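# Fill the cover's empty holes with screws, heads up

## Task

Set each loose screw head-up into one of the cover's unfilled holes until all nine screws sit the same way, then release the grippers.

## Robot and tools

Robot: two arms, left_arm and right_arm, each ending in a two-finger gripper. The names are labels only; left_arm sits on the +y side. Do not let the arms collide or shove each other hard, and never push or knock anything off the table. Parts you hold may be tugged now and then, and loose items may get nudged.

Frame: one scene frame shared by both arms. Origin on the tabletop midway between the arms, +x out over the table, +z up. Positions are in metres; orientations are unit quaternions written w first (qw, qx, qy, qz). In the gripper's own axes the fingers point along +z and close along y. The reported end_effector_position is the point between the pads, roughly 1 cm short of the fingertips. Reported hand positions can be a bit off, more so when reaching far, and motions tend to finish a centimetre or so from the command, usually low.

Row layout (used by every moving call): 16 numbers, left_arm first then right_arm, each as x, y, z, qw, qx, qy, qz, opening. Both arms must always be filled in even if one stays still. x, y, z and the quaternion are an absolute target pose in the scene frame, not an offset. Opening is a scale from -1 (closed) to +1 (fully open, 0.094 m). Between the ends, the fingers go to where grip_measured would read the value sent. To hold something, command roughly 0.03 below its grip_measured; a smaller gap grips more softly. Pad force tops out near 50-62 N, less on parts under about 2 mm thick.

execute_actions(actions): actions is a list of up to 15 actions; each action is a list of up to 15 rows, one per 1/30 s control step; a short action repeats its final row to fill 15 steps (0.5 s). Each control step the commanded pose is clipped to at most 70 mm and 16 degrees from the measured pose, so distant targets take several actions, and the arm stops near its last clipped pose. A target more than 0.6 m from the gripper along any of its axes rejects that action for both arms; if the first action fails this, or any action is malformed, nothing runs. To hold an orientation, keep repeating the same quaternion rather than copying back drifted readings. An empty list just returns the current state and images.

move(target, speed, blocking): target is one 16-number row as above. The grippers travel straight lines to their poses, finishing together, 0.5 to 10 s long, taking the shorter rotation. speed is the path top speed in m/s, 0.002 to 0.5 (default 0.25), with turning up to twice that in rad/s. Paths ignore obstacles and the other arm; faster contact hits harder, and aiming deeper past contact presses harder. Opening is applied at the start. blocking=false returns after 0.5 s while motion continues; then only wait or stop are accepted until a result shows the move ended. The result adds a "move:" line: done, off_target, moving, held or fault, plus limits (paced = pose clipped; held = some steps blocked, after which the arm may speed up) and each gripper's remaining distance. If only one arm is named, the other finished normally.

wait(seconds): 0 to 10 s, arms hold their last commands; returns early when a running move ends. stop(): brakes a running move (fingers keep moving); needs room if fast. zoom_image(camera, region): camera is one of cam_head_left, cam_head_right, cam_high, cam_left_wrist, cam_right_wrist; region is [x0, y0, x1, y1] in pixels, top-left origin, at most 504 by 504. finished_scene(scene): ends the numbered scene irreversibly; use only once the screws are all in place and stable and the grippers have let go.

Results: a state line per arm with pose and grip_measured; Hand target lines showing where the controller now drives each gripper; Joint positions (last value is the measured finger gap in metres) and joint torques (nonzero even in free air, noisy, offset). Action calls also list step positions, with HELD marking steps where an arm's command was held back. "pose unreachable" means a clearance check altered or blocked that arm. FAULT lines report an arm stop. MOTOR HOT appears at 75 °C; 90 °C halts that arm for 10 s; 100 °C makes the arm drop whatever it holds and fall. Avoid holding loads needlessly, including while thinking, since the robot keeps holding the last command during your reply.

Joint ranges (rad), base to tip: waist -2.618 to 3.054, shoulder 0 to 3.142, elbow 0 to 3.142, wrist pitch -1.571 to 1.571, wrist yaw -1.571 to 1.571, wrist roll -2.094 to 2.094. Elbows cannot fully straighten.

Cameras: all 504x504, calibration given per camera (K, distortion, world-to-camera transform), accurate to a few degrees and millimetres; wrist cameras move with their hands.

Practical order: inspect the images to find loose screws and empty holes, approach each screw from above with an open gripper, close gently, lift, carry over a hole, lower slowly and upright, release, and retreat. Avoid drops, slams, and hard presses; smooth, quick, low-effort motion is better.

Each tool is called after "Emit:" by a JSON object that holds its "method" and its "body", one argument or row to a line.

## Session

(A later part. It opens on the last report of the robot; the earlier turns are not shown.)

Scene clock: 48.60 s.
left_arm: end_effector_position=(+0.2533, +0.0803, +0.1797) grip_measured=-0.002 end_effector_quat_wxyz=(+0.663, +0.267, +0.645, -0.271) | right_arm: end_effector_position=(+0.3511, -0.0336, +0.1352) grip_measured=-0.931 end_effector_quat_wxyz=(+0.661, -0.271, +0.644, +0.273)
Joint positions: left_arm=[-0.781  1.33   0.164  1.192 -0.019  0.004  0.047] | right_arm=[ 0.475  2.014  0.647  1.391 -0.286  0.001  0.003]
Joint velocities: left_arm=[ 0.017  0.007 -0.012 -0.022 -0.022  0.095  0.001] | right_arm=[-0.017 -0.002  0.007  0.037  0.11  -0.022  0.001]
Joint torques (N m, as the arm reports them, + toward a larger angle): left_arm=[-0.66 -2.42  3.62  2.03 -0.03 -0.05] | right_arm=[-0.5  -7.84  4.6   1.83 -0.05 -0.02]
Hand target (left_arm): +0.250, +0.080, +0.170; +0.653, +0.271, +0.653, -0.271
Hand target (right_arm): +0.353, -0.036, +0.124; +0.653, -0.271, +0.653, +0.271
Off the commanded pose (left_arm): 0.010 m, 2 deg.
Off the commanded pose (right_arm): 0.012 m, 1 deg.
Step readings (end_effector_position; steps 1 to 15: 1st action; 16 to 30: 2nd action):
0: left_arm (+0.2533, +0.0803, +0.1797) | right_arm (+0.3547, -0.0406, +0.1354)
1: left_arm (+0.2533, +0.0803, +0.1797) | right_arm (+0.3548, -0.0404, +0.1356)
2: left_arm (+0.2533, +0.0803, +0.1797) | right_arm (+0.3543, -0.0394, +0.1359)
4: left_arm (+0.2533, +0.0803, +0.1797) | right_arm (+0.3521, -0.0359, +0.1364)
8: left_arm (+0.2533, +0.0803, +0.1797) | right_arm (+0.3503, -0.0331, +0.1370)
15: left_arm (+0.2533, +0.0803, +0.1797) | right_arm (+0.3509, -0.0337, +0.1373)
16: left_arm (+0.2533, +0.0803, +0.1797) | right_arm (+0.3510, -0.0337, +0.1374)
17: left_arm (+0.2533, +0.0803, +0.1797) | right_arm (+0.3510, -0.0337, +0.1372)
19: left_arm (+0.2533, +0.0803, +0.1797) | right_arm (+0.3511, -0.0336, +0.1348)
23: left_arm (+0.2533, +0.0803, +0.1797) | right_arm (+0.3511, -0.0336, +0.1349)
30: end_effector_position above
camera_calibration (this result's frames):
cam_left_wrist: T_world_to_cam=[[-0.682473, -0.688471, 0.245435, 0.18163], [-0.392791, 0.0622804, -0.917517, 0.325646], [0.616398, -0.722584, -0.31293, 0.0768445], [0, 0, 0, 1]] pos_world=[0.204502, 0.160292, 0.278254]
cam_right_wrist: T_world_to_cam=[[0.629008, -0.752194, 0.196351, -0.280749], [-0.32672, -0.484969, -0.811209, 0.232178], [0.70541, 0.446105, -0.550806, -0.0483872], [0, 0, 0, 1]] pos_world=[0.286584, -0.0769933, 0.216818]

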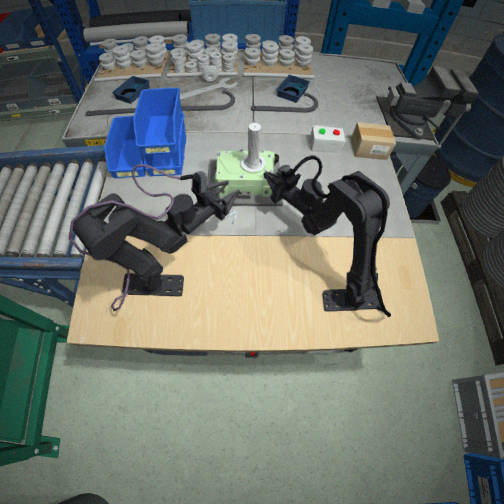

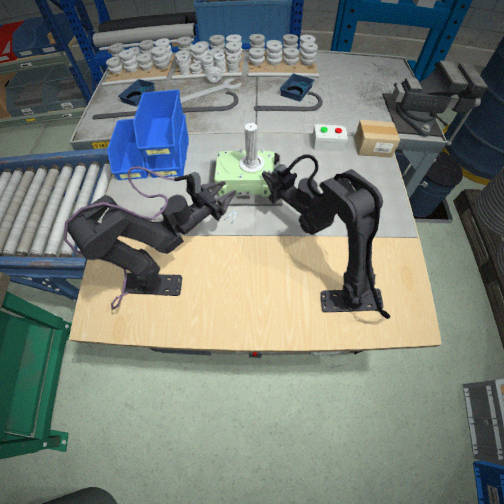

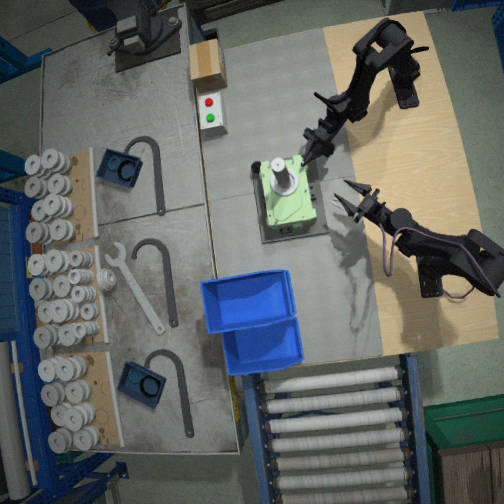

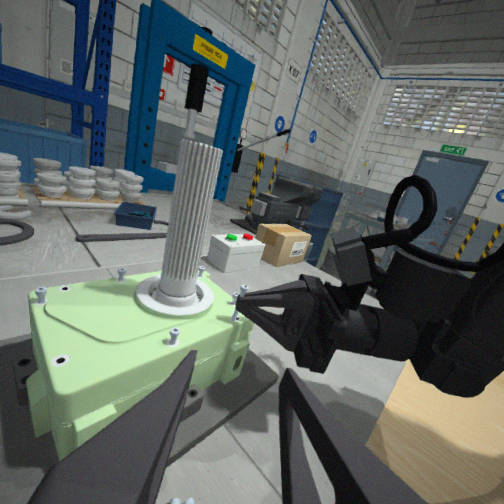

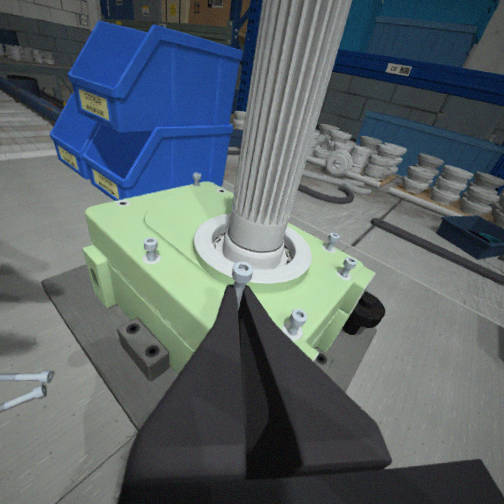

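Overshot. Target ≈(0.3525,-0.0385); slow slide while pressing.

Emit:
{"method": "move", "body": {
  "target": [0.25,0.08,0.17,0.653,0.271,0.653,-0.271,0,0.352,-0.041,0.127,0.653,-0.271,0.653,0.271,-1],
  "speed": 0.008
}}

Emit:
{"method": "zoom_image", "body": {
  "camera": "cam_left_wrist",
  "region": [190,240,290,340]
}}

Scene clock: 50.63 s.
left_arm: end_effector_position=(+0.2533, +0.0803, +0.1797) grip_measured=-0.002 end_effector_quat_wxyz=(+0.663, +0.267, +0.645, -0.271) | right_arm: end_effector_position=(+0.3528, -0.0368, +0.1355) grip_measured=-0.931 end_effector_quat_wxyz=(+0.662, -0.271, +0.644, +0.273)
Joint positions: left_arm=[-0.781  1.33   0.164  1.192 -0.019  0.004  0.047] | right_arm=[ 0.463  2.014  0.647  1.392 -0.298  0.001  0.003]
Joint velocities: left_arm=[-0.007  0.002 -0.002  0.007 -0.081 -0.095 -0.   ] | right_arm=[-0.002  0.002 -0.007  0.037  0.007 -0.022  0.   ]
Joint torques (N m, as the arm reports them, + toward a larger angle): left_arm=[-0.66 -2.42  3.62  2.03 -0.03 -0.05] | right_arm=[-0.54 -9.43  3.55  1.76 -0.04 -0.02]
Hand target (left_arm): +0.250, +0.080, +0.170; +0.653, +0.271, +0.653, -0.271
Hand target (right_arm): +0.352, -0.041, +0.127; +0.653, -0.271, +0.653, +0.271
Off the commanded pose (left_arm): 0.010 m, 2 deg.
Off the commanded pose (right_arm): 0.009 m, 1 deg.
move: done
camera_calibration (this result's frames):
cam_left_wrist: T_world_to_cam=[[-0.682473, -0.688471, 0.245435, 0.18163], [-0.392791, 0.0622804, -0.917517, 0.325646], [0.616398, -0.722584, -0.31293, 0.0768445], [0, 0, 0, 1]] pos_world=[0.204502, 0.160292, 0.278254]
cam_right_wrist: T_world_to_cam=[[0.62878, -0.752254, 0.196848, -0.284222], [-0.325795, -0.484729, -0.811724, 0.231179], [0.70604, 0.446264, -0.549868, -0.0483923], [0, 0, 0, 1]] pos_world=[0.288197, -0.0801525, 0.216993]

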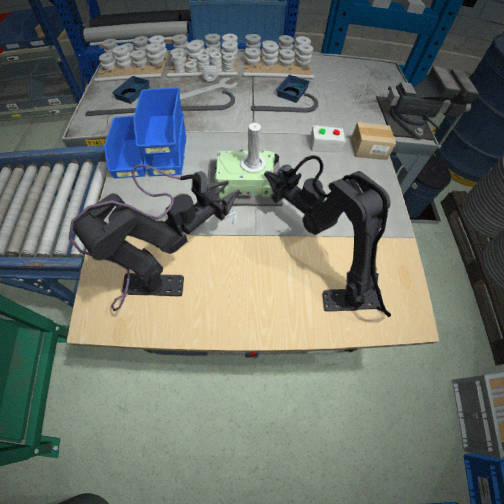

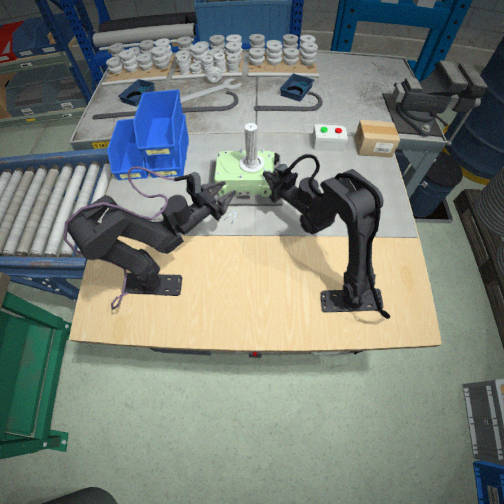

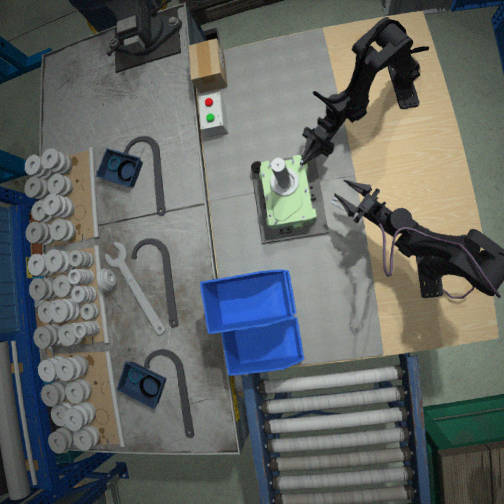

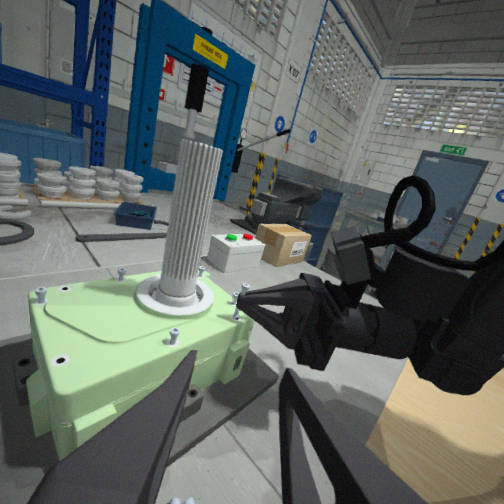

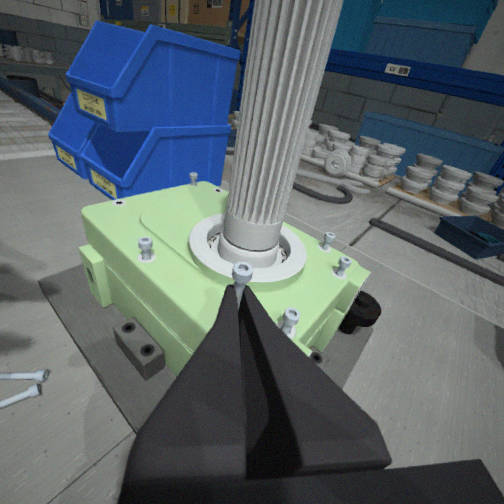

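Region (190, 240, 290, 340) of cam_left_wrist's 504x504 image, scaled by 5.040, with more detail than that image has.

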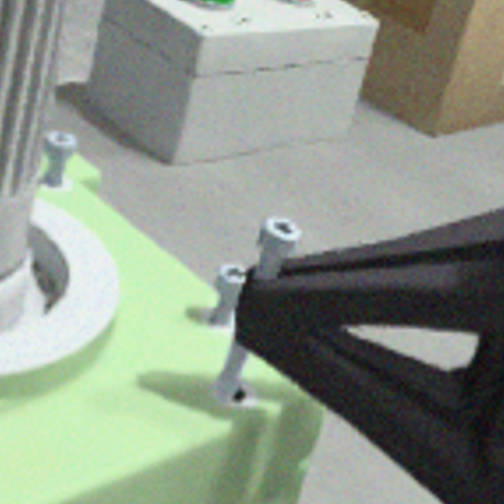

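Need back ~2 mm (−x,−y).

Emit:
{"method": "move", "body": {
  "target": [0.25,0.08,0.17,0.653,0.271,0.653,-0.271,0,0.346,-0.042,0.128,0.653,-0.271,0.653,0.271,-1],
  "speed": 0.008
}}

Emit:
{"method": "zoom_image", "body": {
  "camera": "cam_left_wrist",
  "region": [190,240,290,340]
}}

Scene clock: 52.60 s.
left_arm: end_effector_position=(+0.2533, +0.0803, +0.1797) grip_measured=-0.002 end_effector_quat_wxyz=(+0.663, +0.267, +0.645, -0.271) | right_arm: end_effector_position=(+0.3496, -0.0385, +0.1344) grip_measured=-0.931 end_effector_quat_wxyz=(+0.663, -0.271, +0.643, +0.273)
Joint positions: left_arm=[-0.781  1.33   0.164  1.192 -0.019  0.004  0.047] | right_arm=[ 0.463  2.014  0.631  1.411 -0.298  0.001  0.003]
Joint velocities: left_arm=[-0.012  0.002 -0.007 -0.022 -0.066  0.022 -0.   ] | right_arm=[-0.027  0.007 -0.002  0.081  0.022 -0.007  0.   ]
Joint torques (N m, as the arm reports them, + toward a larger angle): left_arm=[-0.67 -2.44  3.61  2.03 -0.03 -0.05] | right_arm=[ -0.13 -10.67   2.87   1.66  -0.01   0.  ]
Hand target (left_arm): +0.250, +0.080, +0.170; +0.653, +0.271, +0.653, -0.271
Hand target (right_arm): +0.346, -0.042, +0.128; +0.653, -0.271, +0.653, +0.271
Off the commanded pose (left_arm): 0.010 m, 2 deg.
Off the commanded pose (right_arm): 0.008 m, 2 deg.
move: done
camera_calibration (this result's frames):
cam_left_wrist: T_world_to_cam=[[-0.682473, -0.688471, 0.245435, 0.18163], [-0.392791, 0.0622804, -0.917517, 0.325646], [0.616398, -0.722584, -0.31293, 0.0768445], [0, 0, 0, 1]] pos_world=[0.204502, 0.160292, 0.278254]
cam_right_wrist: T_world_to_cam=[[0.628316, -0.752502, 0.197379, -0.283198], [-0.323882, -0.483705, -0.813099, 0.227972], [0.707332, 0.446956, -0.547642, -0.0466361], [0, 0, 0, 1]] pos_world=[0.284761, -0.0819917, 0.215721]

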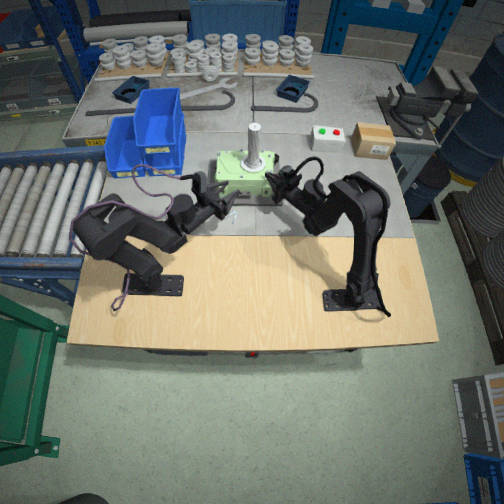

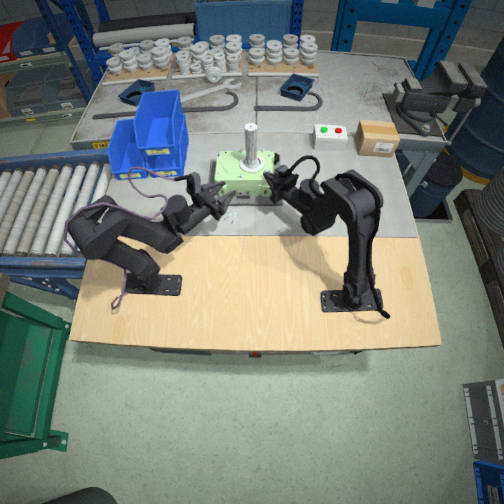

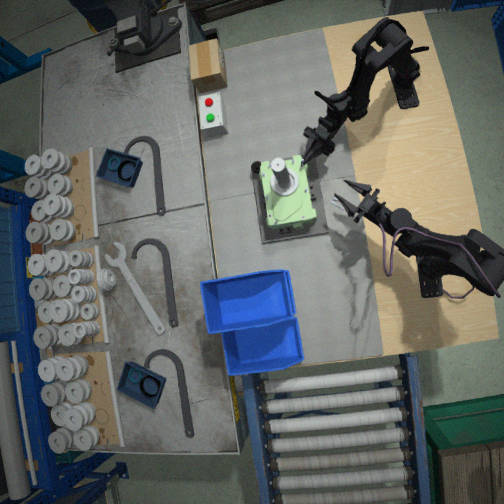

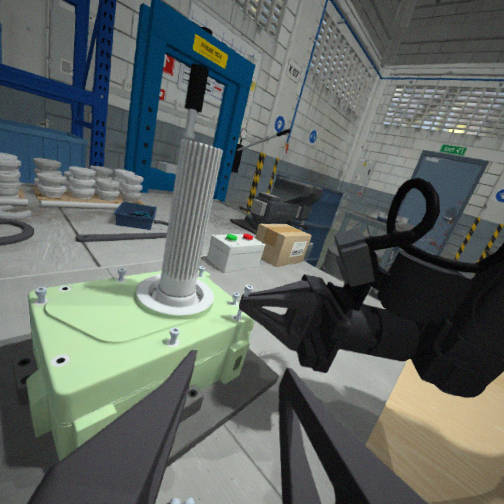

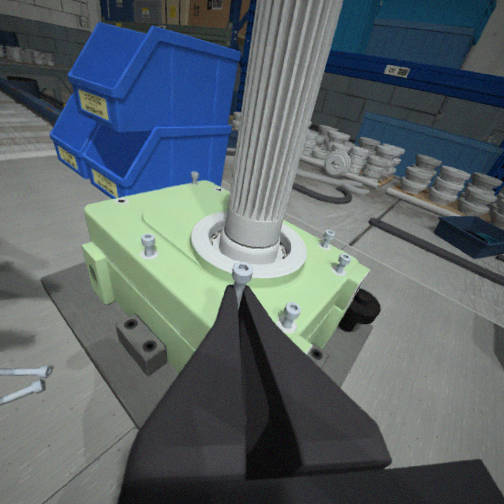

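Region (190, 240, 290, 340) of cam_left_wrist's 504x504 image, scaled by 5.040, with more detail than that image has.

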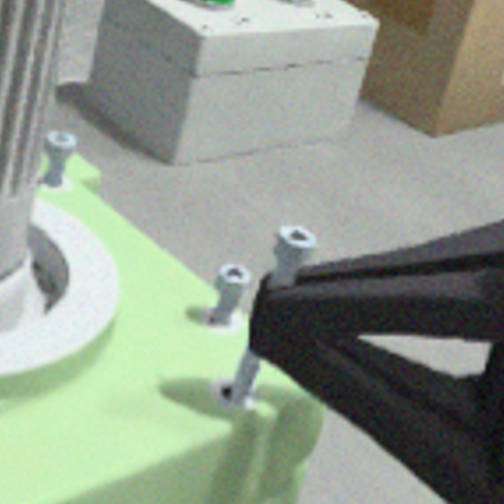

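Slightly past; need +x ~2 mm, −y ~0.5.

Emit:
{"method": "move", "body": {
  "target": [0.25,0.08,0.17,0.653,0.271,0.653,-0.271,0,0.356,-0.040,0.126,0.653,-0.271,0.653,0.271,-1],
  "speed": 0.008
}}

Emit:
{"method": "zoom_image", "body": {
  "camera": "cam_left_wrist",
  "region": [190,240,290,340]
}}

Scene clock: 54.70 s.
left_arm: end_effector_position=(+0.2533, +0.0803, +0.1797) grip_measured=-0.002 end_effector_quat_wxyz=(+0.663, +0.267, +0.645, -0.271) | right_arm: end_effector_position=(+0.3495, -0.0388, +0.1345) grip_measured=-0.931 end_effector_quat_wxyz=(+0.662, -0.272, +0.642, +0.274)
Joint positions: left_arm=[-0.781  1.33   0.164  1.192 -0.019  0.004  0.047] | right_arm=[ 0.461  2.014  0.631  1.412 -0.304  0.001  0.003]
Joint velocities: left_arm=[-0.007 -0.007  0.002  0.007  0.066  0.022  0.001] | right_arm=[-0.007 -0.002  0.002 -0.007  0.037 -0.007 -0.   ]
Joint torques (N m, as the arm reports them, + toward a larger angle): left_arm=[-0.66 -2.42  3.6   2.03 -0.03 -0.05] | right_arm=[-0.63 -8.29  6.    1.54 -0.02 -0.01]
Hand target (left_arm): +0.250, +0.080, +0.170; +0.653, +0.271, +0.653, -0.271
Hand target (right_arm): +0.356, -0.040, +0.126; +0.653, -0.271, +0.653, +0.271
Off the commanded pose (left_arm): 0.010 m, 2 deg.
Off the commanded pose (right_arm): 0.011 m, 2 deg.
move: off_target (right_arm)
camera_calibration (this result's frames):
cam_left_wrist: T_world_to_cam=[[-0.682473, -0.688471, 0.245435, 0.18163], [-0.392791, 0.0622804, -0.917517, 0.325646], [0.616398, -0.722584, -0.31293, 0.0768445], [0, 0, 0, 1]] pos_world=[0.204502, 0.160292, 0.278254]
cam_right_wrist: T_world_to_cam=[[0.630812, -0.750348, 0.197623, -0.284228], [-0.32188, -0.484791, -0.813247, 0.227159], [0.706024, 0.449395, -0.547334, -0.0459146], [0, 0, 0, 1]] pos_world=[0.284829, -0.0825118, 0.215776]

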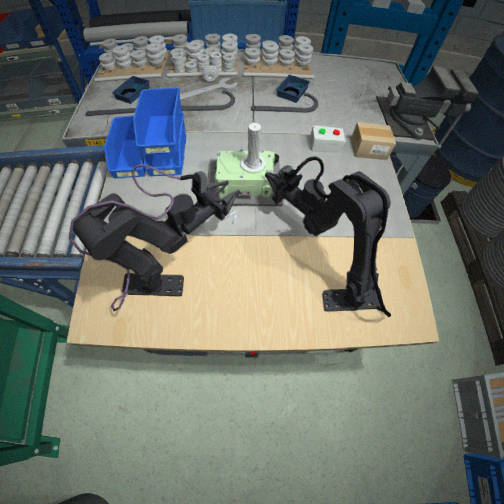

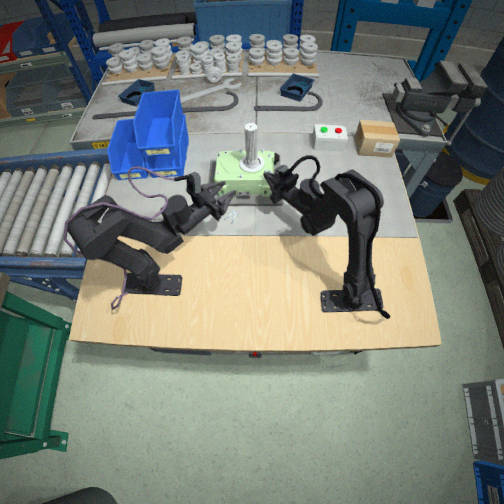

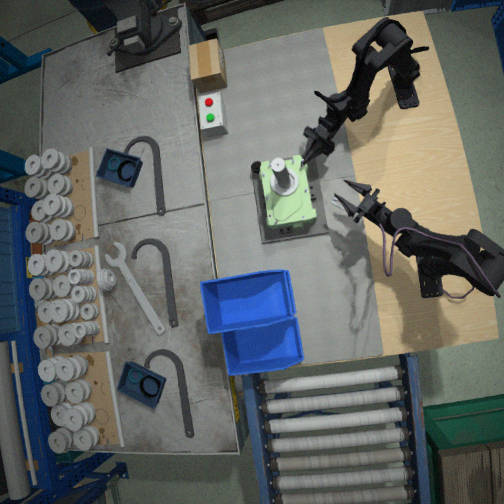

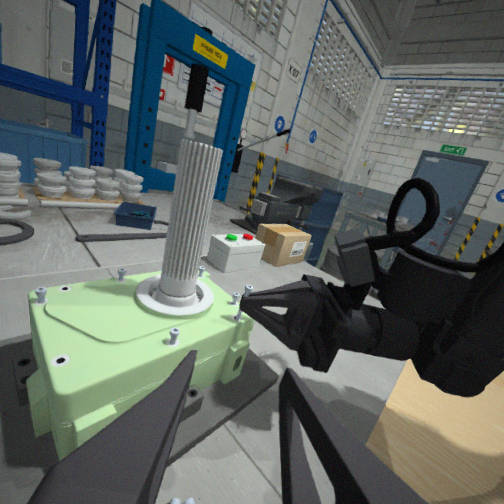

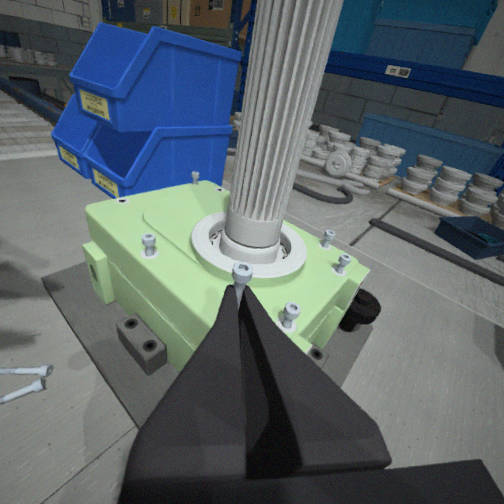

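Region (190, 240, 290, 340) of cam_left_wrist's 504x504 image, scaled by 5.040, with more detail than that image has.

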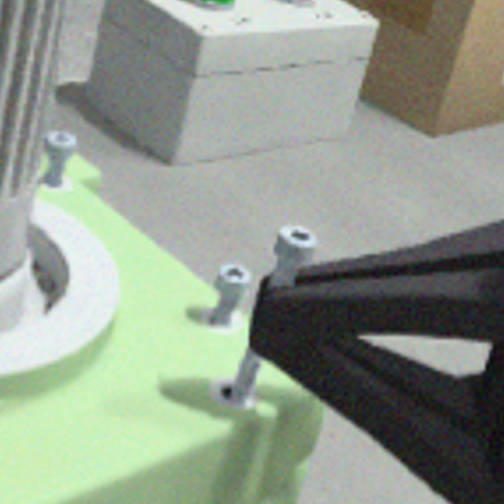

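Emit:
{"method": "execute_actions", "body": {
  "actions": [
    [[0.25,0.08,0.17,0.653,0.271,0.653,-0.271,0,0.359,-0.039,0.126,0.653,-0.271,0.653,0.271,-1]],
    [[0.25,0.08,0.17,0.653,0.271,0.653,-0.271,0,0.361,-0.039,0.126,0.653,-0.271,0.653,0.271,-1]]
  ]
}}

Emit:
{"method": "zoom_image", "body": {
  "camera": "cam_left_wrist",
  "region": [190,240,290,340]
}}

Scene clock: 55.77 s.
left_arm: end_effector_position=(+0.2533, +0.0803, +0.1797) grip_measured=-0.002 end_effector_quat_wxyz=(+0.663, +0.267, +0.645, -0.271) | right_arm: end_effector_position=(+0.3527, -0.0386, +0.1346) grip_measured=-0.931 end_effector_quat_wxyz=(+0.661, -0.271, +0.644, +0.273)
Joint positions: left_arm=[-0.781  1.33   0.164  1.192 -0.019  0.004  0.047] | right_arm=[ 0.458  2.014  0.643  1.395 -0.304  0.001  0.003]
Joint velocities: left_arm=[-0.007  0.012  0.022 -0.022  0.007  0.051 -0.001] | right_arm=[ 0.007 -0.002 -0.007  0.022 -0.007  0.066 -0.001]
Joint torques (N m, as the arm reports them, + toward a larger angle): left_arm=[-0.68 -2.42  3.62  2.03 -0.02 -0.05] | right_arm=[-0.72 -7.58  6.77  1.6  -0.08 -0.01]
Hand target (left_arm): +0.250, +0.080, +0.170; +0.653, +0.271, +0.653, -0.271
Hand target (right_arm): +0.361, -0.039, +0.126; +0.653, -0.271, +0.653, +0.271
Off the commanded pose (left_arm): 0.010 m, 2 deg.
Off the commanded pose (right_arm): 0.012 m, 1 deg.
Step readings (end_effector_position; steps 1 to 15: 1st action; 16 to 30: 2nd action):
0: left_arm (+0.2533, +0.0803, +0.1797) | right_arm (+0.3495, -0.0388, +0.1345)
1: left_arm (+0.2533, +0.0803, +0.1797) | right_arm (+0.3499, -0.0387, +0.1347)
2: left_arm (+0.2533, +0.0803, +0.1797) | right_arm (+0.3506, -0.0385, +0.1349)
4: left_arm (+0.2533, +0.0803, +0.1797) | right_arm (+0.3520, -0.0386, +0.1355)
8: left_arm (+0.2533, +0.0803, +0.1797) | right_arm (+0.3527, -0.0386, +0.1352)
15: left_arm (+0.2533, +0.0803, +0.1797) | right_arm (+0.3527, -0.0386, +0.1347)
16: left_arm (+0.2533, +0.0803, +0.1797) | right_arm (+0.3527, -0.0386, +0.1346)
17: left_arm (+0.2533, +0.0803, +0.1797) | right_arm (+0.3527, -0.0386, +0.1346)
19: left_arm (+0.2533, +0.0803, +0.1797) | right_arm (+0.3527, -0.0386, +0.1346)
23: left_arm (+0.2533, +0.0803, +0.1797) | right_arm (+0.3527, -0.0386, +0.1346)
30: end_effector_position above
camera_calibration (this result's frames):
cam_left_wrist: T_world_to_cam=[[-0.682473, -0.688471, 0.245435, 0.18163], [-0.392791, 0.0622804, -0.917517, 0.325646], [0.616398, -0.722584, -0.31293, 0.0768445], [0, 0, 0, 1]] pos_world=[0.204502, 0.160292, 0.278254]
cam_right_wrist: T_world_to_cam=[[0.629889, -0.751365, 0.196702, -0.285716], [-0.326268, -0.485805, -0.81089, 0.229566], [0.704833, 0.446593, -0.551149, -0.0473025], [0, 0, 0, 1]] pos_world=[0.28821, -0.0820278, 0.216283]

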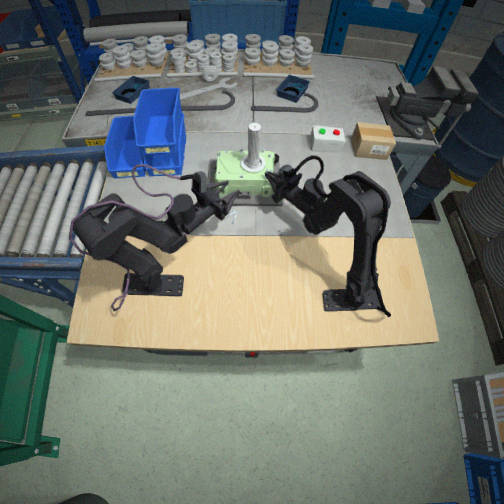

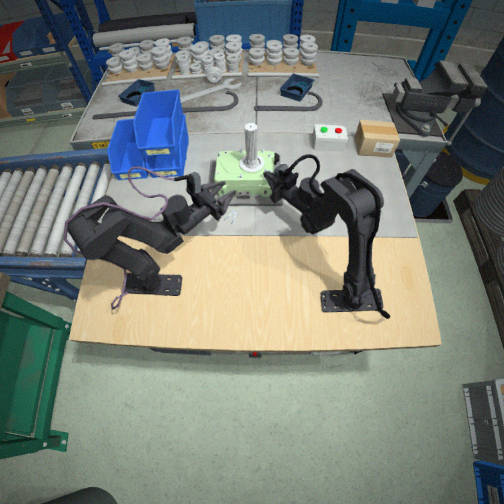

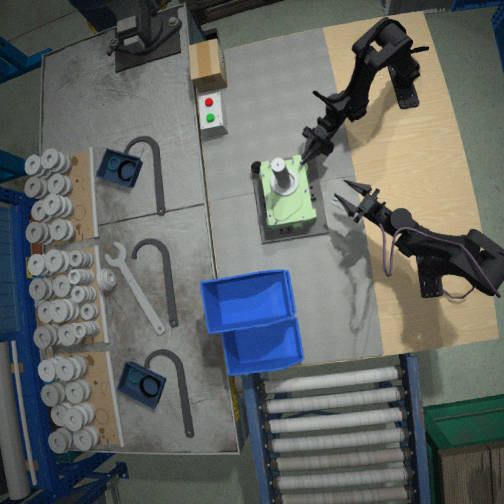

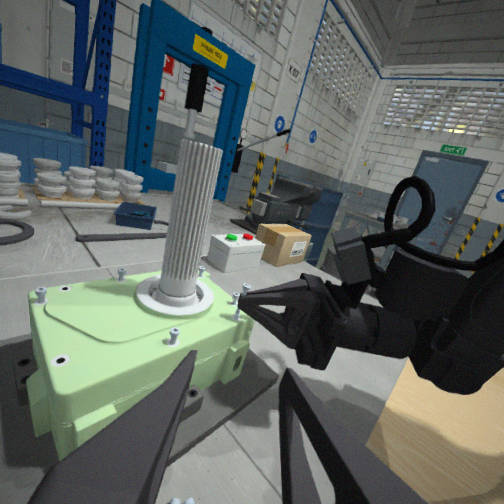

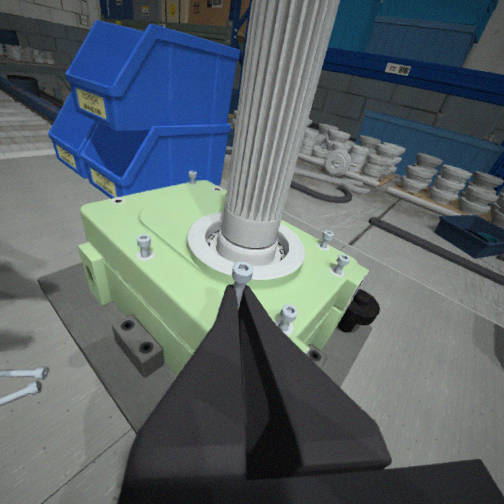

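Region (190, 240, 290, 340) of cam_left_wrist's 504x504 image, scaled by 5.040, with more detail than that image has.

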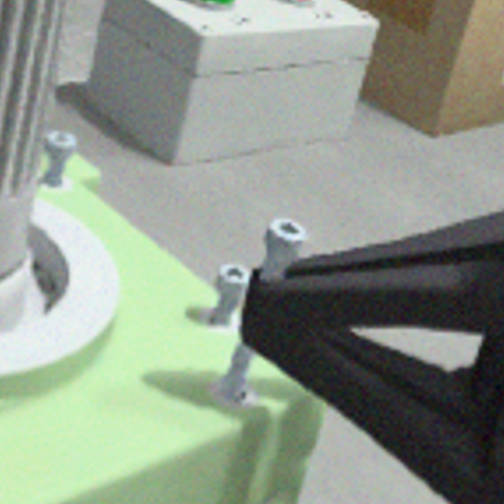

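Seems caught. Push down.

Emit:
{"method": "execute_actions", "body": {
  "actions": [
    [[0.25,0.08,0.17,0.653,0.271,0.653,-0.271,0,0.354,-0.039,0.118,0.653,-0.271,0.653,0.271,-1]]
  ]
}}

Emit:
{"method": "zoom_image", "body": {
  "camera": "cam_left_wrist",
  "region": [190,240,290,340]
}}

Scene clock: 56.37 s.
left_arm: end_effector_position=(+0.2533, +0.0803, +0.1797) grip_measured=-0.002 end_effector_quat_wxyz=(+0.663, +0.267, +0.645, -0.271) | right_arm: end_effector_position=(+0.3527, -0.0386, +0.1344) grip_measured=-0.931 end_effector_quat_wxyz=(+0.667, -0.271, +0.638, +0.274)
Joint positions: left_arm=[-0.781  1.33   0.164  1.192 -0.019  0.004  0.047] | right_arm=[ 0.458  2.035  0.643  1.434 -0.304  0.001  0.003]
Joint velocities: left_arm=[ 0.002  0.007  0.007 -0.051  0.007  0.051 -0.   ] | right_arm=[ 0.007  0.007 -0.017  0.022  0.051 -0.007  0.001]
Joint torques (N m, as the arm reports them, + toward a larger angle): left_arm=[-0.66 -2.4   3.6   2.03 -0.03 -0.06] | right_arm=[-0.05 -7.59  4.43  1.7   0.03 -0.02]
Hand target (left_arm): +0.250, +0.080, +0.170; +0.653, +0.271, +0.653, -0.271
Hand target (right_arm): +0.353, -0.039, +0.118; +0.653, -0.271, +0.653, +0.271
Off the commanded pose (left_arm): 0.010 m, 2 deg.
Off the commanded pose (right_arm): 0.016 m, 2 deg.
Step readings (end_effector_position):
0: left_arm (+0.2533, +0.0803, +0.1797) | right_arm (+0.3527, -0.0386, +0.1346)
1: left_arm (+0.2533, +0.0803, +0.1797) | right_arm (+0.3527, -0.0386, +0.1345)
2: left_arm (+0.2533, +0.0803, +0.1797) | right_arm (+0.3527, -0.0386, +0.1341)
4: left_arm (+0.2533, +0.0803, +0.1797) | right_arm (+0.3527, -0.0386, +0.1342)
8: left_arm (+0.2533, +0.0803, +0.1797) | right_arm (+0.3527, -0.0386, +0.1344)
15: end_effector_position above
camera_calibration (this result's frames):
cam_left_wrist: T_world_to_cam=[[-0.682473, -0.688471, 0.245435, 0.18163], [-0.392791, 0.0622804, -0.917517, 0.325646], [0.616398, -0.722584, -0.31293, 0.0768445], [0, 0, 0, 1]] pos_world=[0.204502, 0.160292, 0.278254]
cam_right_wrist: T_world_to_cam=[[0.626673, -0.753062, 0.200445, -0.28511], [-0.313062, -0.478833, -0.82019, 0.226251], [0.713634, 0.451239, -0.535827, -0.0524341], [0, 0, 0, 1]] pos_world=[0.28692, -0.0827087, 0.214623]

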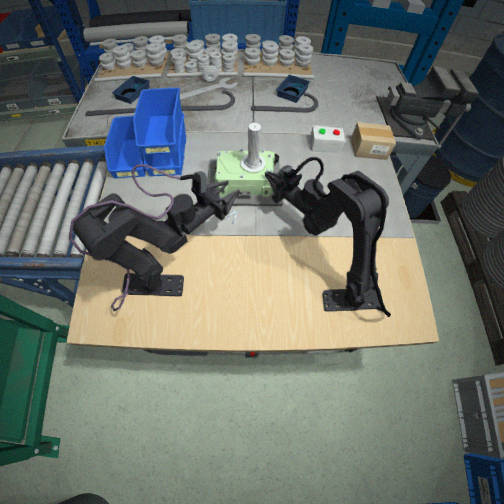

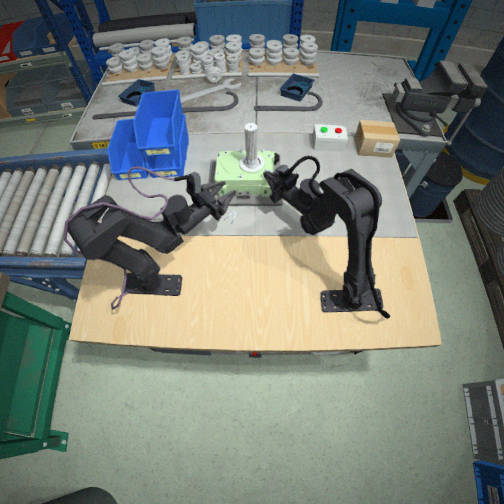

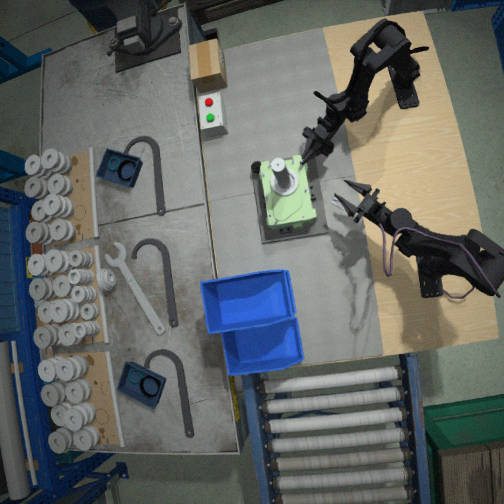

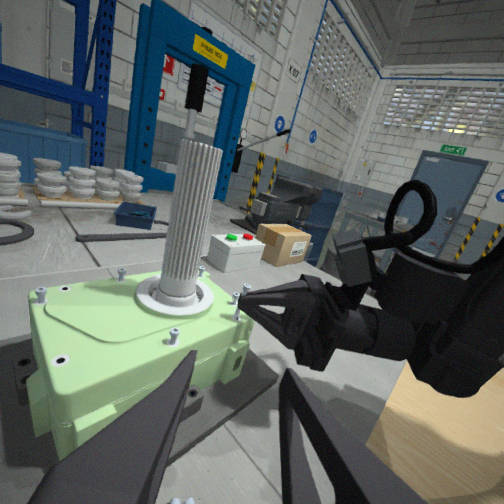

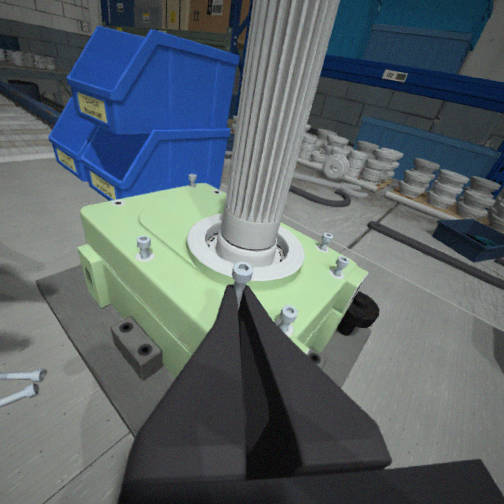

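Region (190, 240, 290, 340) of cam_left_wrist's 504x504 image, scaled by 5.040, with more detail than that image has.

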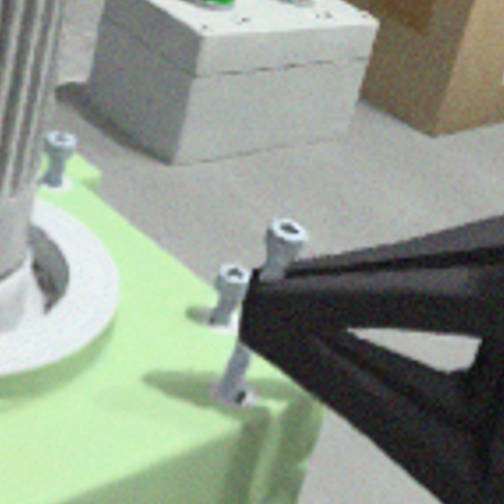

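Emit:
{"method": "execute_actions", "body": {
  "actions": [
    [[0.25,0.08,0.17,0.653,0.271,0.653,-0.271,0,0.353,-0.039,0.126,0.632,-0.279,0.674,0.262,-1]],
    [[0.25,0.08,0.17,0.653,0.271,0.653,-0.271,0,0.353,-0.039,0.124,0.624,-0.282,0.681,0.259,-1]]
  ]
}}

Emit:
{"method": "zoom_image", "body": {
  "camera": "cam_left_wrist",
  "region": [190,240,290,340]
}}

Scene clock: 59.57 s.
left_arm: end_effector_position=(+0.2533, +0.0803, +0.1797) grip_measured=-0.002 end_effector_quat_wxyz=(+0.663, +0.267, +0.645, -0.271) | right_arm: end_effector_position=(+0.3518, -0.0392, +0.1340) grip_measured=-0.931 end_effector_quat_wxyz=(+0.644, -0.280, +0.661, +0.264)
Joint positions: left_arm=[-0.781  1.33   0.164  1.192 -0.019  0.004  0.047] | right_arm=[ 0.458  1.955  0.643  1.278 -0.304 -0.02   0.003]
Joint velocities: left_arm=[ 0.022 -0.007  0.002 -0.051  0.066  0.037 -0.001] | right_arm=[ 0.012 -0.007  0.012  0.007 -0.022  0.007 -0.   ]
Joint torques (N m, as the arm reports them, + toward a larger angle): left_arm=[-0.66 -2.43  3.59  2.03 -0.03 -0.05] | right_arm=[  0.11 -10.43   5.49   1.13   0.04  -0.05]
Hand target (left_arm): +0.250, +0.080, +0.170; +0.653, +0.271, +0.653, -0.271
Hand target (right_arm): +0.353, -0.039, +0.124; +0.625, -0.281, +0.680, +0.260
Off the commanded pose (left_arm): 0.010 m, 2 deg.
Off the commanded pose (right_arm): 0.010 m, 3 deg.
Step readings (end_effector_position; steps 1 to 15: 1st action; 16 to 30: 2nd action):
0: left_arm (+0.2533, +0.0803, +0.1797) | right_arm (+0.3527, -0.0386, +0.1342)
1: left_arm (+0.2533, +0.0803, +0.1797) | right_arm (+0.3527, -0.0386, +0.1346)
2: left_arm (+0.2533, +0.0803, +0.1797) | right_arm (+0.3527, -0.0386, +0.1350)
4: left_arm (+0.2533, +0.0803, +0.1797) | right_arm (+0.3525, -0.0387, +0.1361)
8: left_arm (+0.2533, +0.0803, +0.1797) | right_arm (+0.3523, -0.0389, +0.1343)
15: left_arm (+0.2533, +0.0803, +0.1797) | right_arm (+0.3522, -0.0389, +0.1341)
16: left_arm (+0.2533, +0.0803, +0.1797) | right_arm (+0.3521, -0.0389, +0.1341)
17: left_arm (+0.2533, +0.0803, +0.1797) | right_arm (+0.3521, -0.0390, +0.1342)
19: left_arm (+0.2533, +0.0803, +0.1797) | right_arm (+0.3519, -0.0391, +0.1342)
23: left_arm (+0.2533, +0.0803, +0.1797) | right_arm (+0.3518, -0.0392, +0.1341)
30: end_effector_position above
camera_calibration (this result's frames):
cam_left_wrist: T_world_to_cam=[[-0.682473, -0.688471, 0.245435, 0.18163], [-0.392791, 0.0622804, -0.917517, 0.325646], [0.616398, -0.722584, -0.31293, 0.0768445], [0, 0, 0, 1]] pos_world=[0.204502, 0.160292, 0.278254]
cam_right_wrist: T_world_to_cam=[[0.636845, -0.743212, 0.205096, -0.288686], [-0.354779, -0.518669, -0.777891, 0.232799], [0.684515, 0.422632, -0.593987, -0.0348318], [0, 0, 0, 1]] pos_world=[0.290283, -0.079088, 0.219611]

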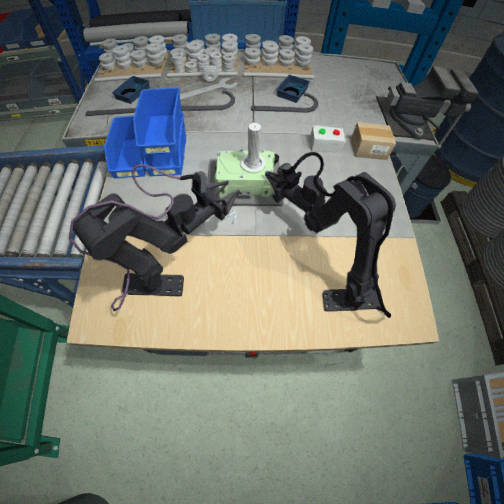

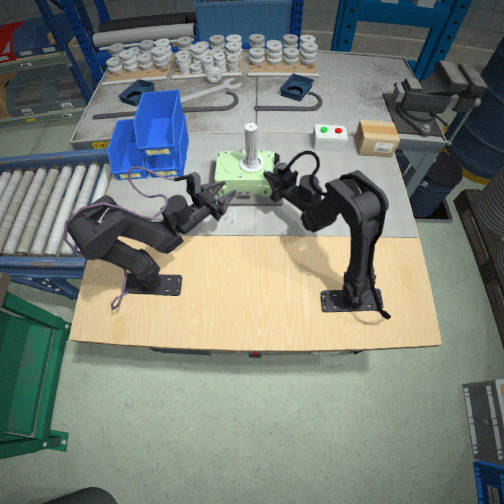

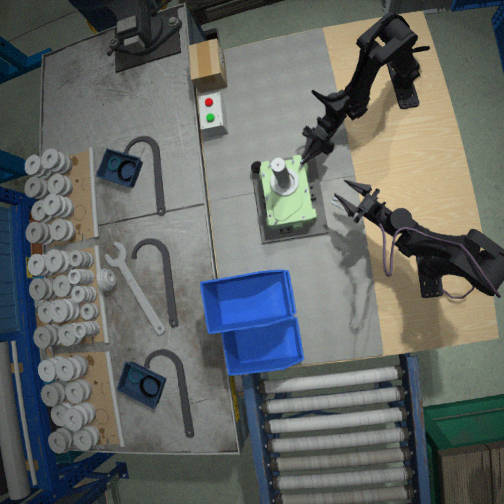

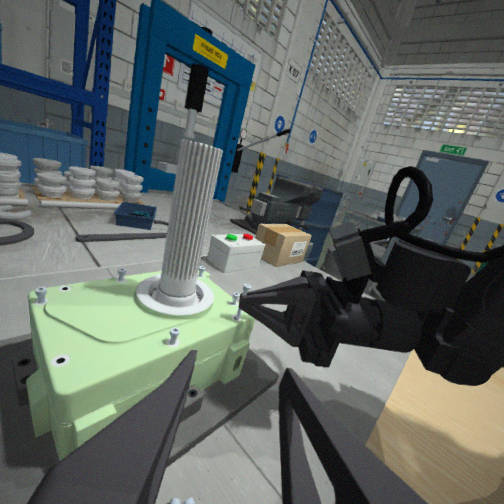

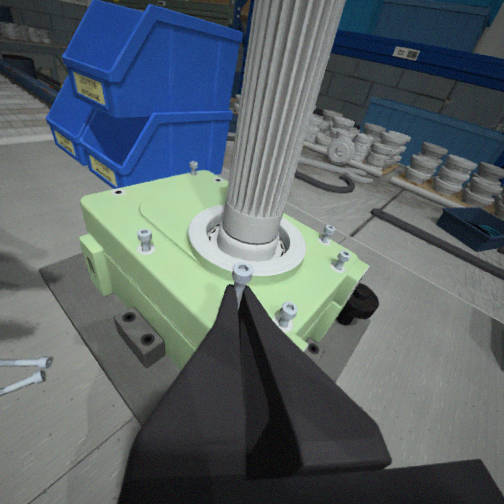

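Region (190, 240, 290, 340) of cam_left_wrist's 504x504 image, scaled by 5.040, with more detail than that image has.

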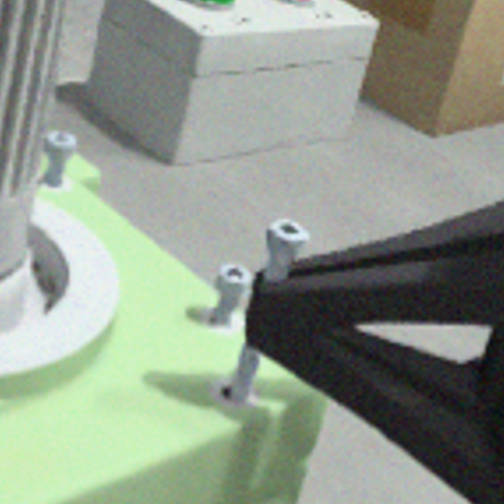

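Emit:
{"method": "execute_actions", "body": {
  "actions": [
    [[0.25,0.08,0.17,0.653,0.271,0.653,-0.271,0,0.358,-0.043,0.125,0.632,-0.279,0.674,0.262,-1]],
    [[0.25,0.08,0.17,0.653,0.271,0.653,-0.271,0,0.360,-0.042,0.125,0.632,-0.279,0.674,0.262,-1]]
  ]
}}

Emit:
{"method": "zoom_image", "body": {
  "camera": "cam_left_wrist",
  "region": [190,240,290,340]
}}

Scene clock: 61.07 s.
left_arm: end_effector_position=(+0.2533, +0.0803, +0.1797) grip_measured=-0.002 end_effector_quat_wxyz=(+0.663, +0.267, +0.645, -0.271) | right_arm: end_effector_position=(+0.3532, -0.0401, +0.1348) grip_measured=-0.931 end_effector_quat_wxyz=(+0.643, -0.281, +0.661, +0.266)
Joint positions: left_arm=[-0.781  1.33   0.164  1.192 -0.019  0.004  0.047] | right_arm=[ 0.45   1.954  0.648  1.273 -0.316 -0.021  0.003]
Joint velocities: left_arm=[-0.002 -0.012 -0.002 -0.037  0.007 -0.081 -0.   ] | right_arm=[ 0.002 -0.007  0.007  0.037 -0.037  0.022 -0.001]
Joint torques (N m, as the arm reports them, + toward a larger angle): left_arm=[-0.64 -2.44  3.61  2.04 -0.03 -0.05] | right_arm=[-0.68 -8.09  6.44  1.5  -0.02  0.  ]
Hand target (left_arm): +0.250, +0.080, +0.170; +0.653, +0.271, +0.653, -0.271
Hand target (right_arm): +0.360, -0.042, +0.125; +0.632, -0.279, +0.674, +0.262
Off the commanded pose (left_arm): 0.010 m, 2 deg.
Off the commanded pose (right_arm): 0.012 m, 2 deg.
Step readings (end_effector_position; steps 1 to 15: 1st action; 16 to 30: 2nd action):
0: left_arm (+0.2533, +0.0803, +0.1797) | right_arm (+0.3518, -0.0392, +0.1341)
1: left_arm (+0.2533, +0.0803, +0.1797) | right_arm (+0.3519, -0.0393, +0.1343)
2: left_arm (+0.2533, +0.0803, +0.1797) | right_arm (+0.3519, -0.0396, +0.1344)
4: left_arm (+0.2533, +0.0803, +0.1797) | right_arm (+0.3519, -0.0398, +0.1344)
8: left_arm (+0.2533, +0.0803, +0.1797) | right_arm (+0.3518, -0.0399, +0.1345)
15: left_arm (+0.2533, +0.0803, +0.1797) | right_arm (+0.3518, -0.0399, +0.1345)
16: left_arm (+0.2533, +0.0803, +0.1797) | right_arm (+0.3521, -0.0399, +0.1349)
17: left_arm (+0.2533, +0.0803, +0.1797) | right_arm (+0.3524, -0.0397, +0.1350)
19: left_arm (+0.2533, +0.0803, +0.1797) | right_arm (+0.3530, -0.0400, +0.1348)
23: left_arm (+0.2533, +0.0803, +0.1797) | right_arm (+0.3532, -0.0401, +0.1348)
30: end_effector_position above
camera_calibration (this result's frames):
cam_left_wrist: T_world_to_cam=[[-0.682473, -0.688471, 0.245435, 0.18163], [-0.392791, 0.0622804, -0.917517, 0.325646], [0.616398, -0.722584, -0.31293, 0.0768445], [0, 0, 0, 1]] pos_world=[0.204502, 0.160292, 0.278254]
cam_right_wrist: T_world_to_cam=[[0.640156, -0.740338, 0.205181, -0.291507], [-0.352065, -0.520091, -0.778175, 0.23248], [0.682825, 0.425917, -0.593586, -0.0342802], [0, 0, 0, 1]] pos_world=[0.291866, -0.0803029, 0.220373]

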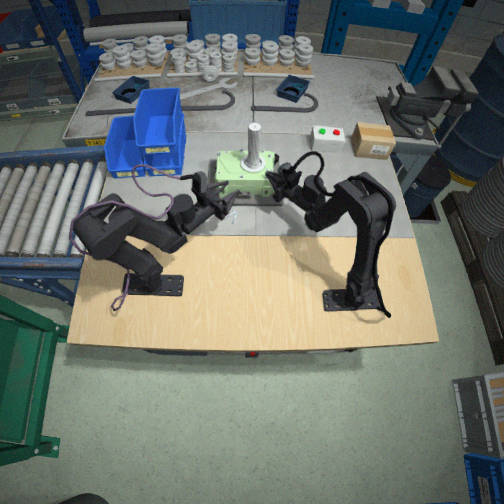

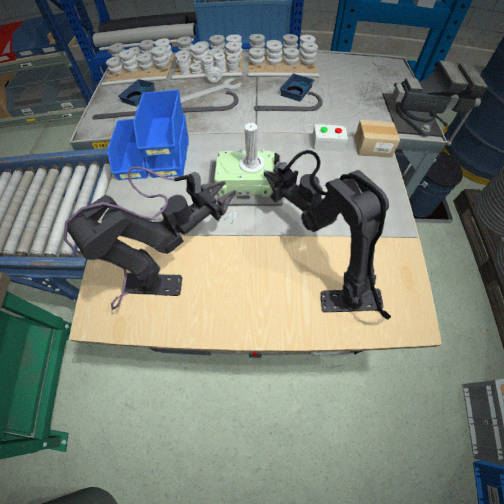

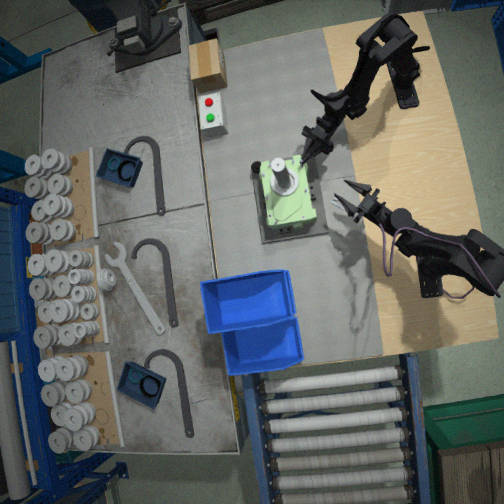

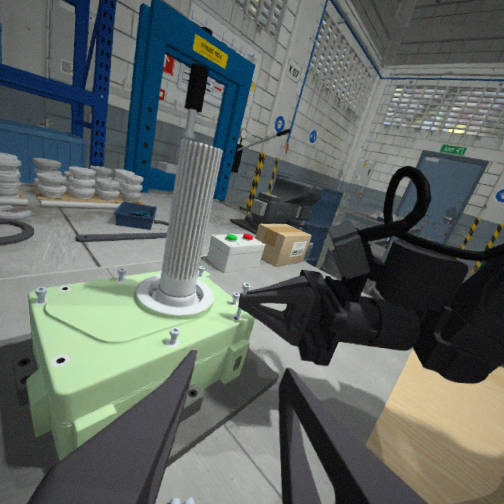

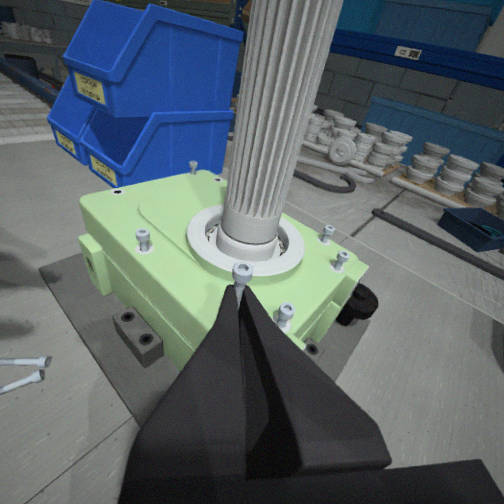

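Region (190, 240, 290, 340) of cam_left_wrist's 504x504 image, scaled by 5.040, with more detail than that image has.

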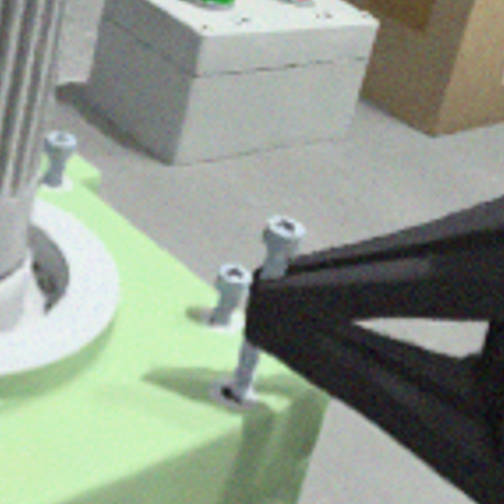

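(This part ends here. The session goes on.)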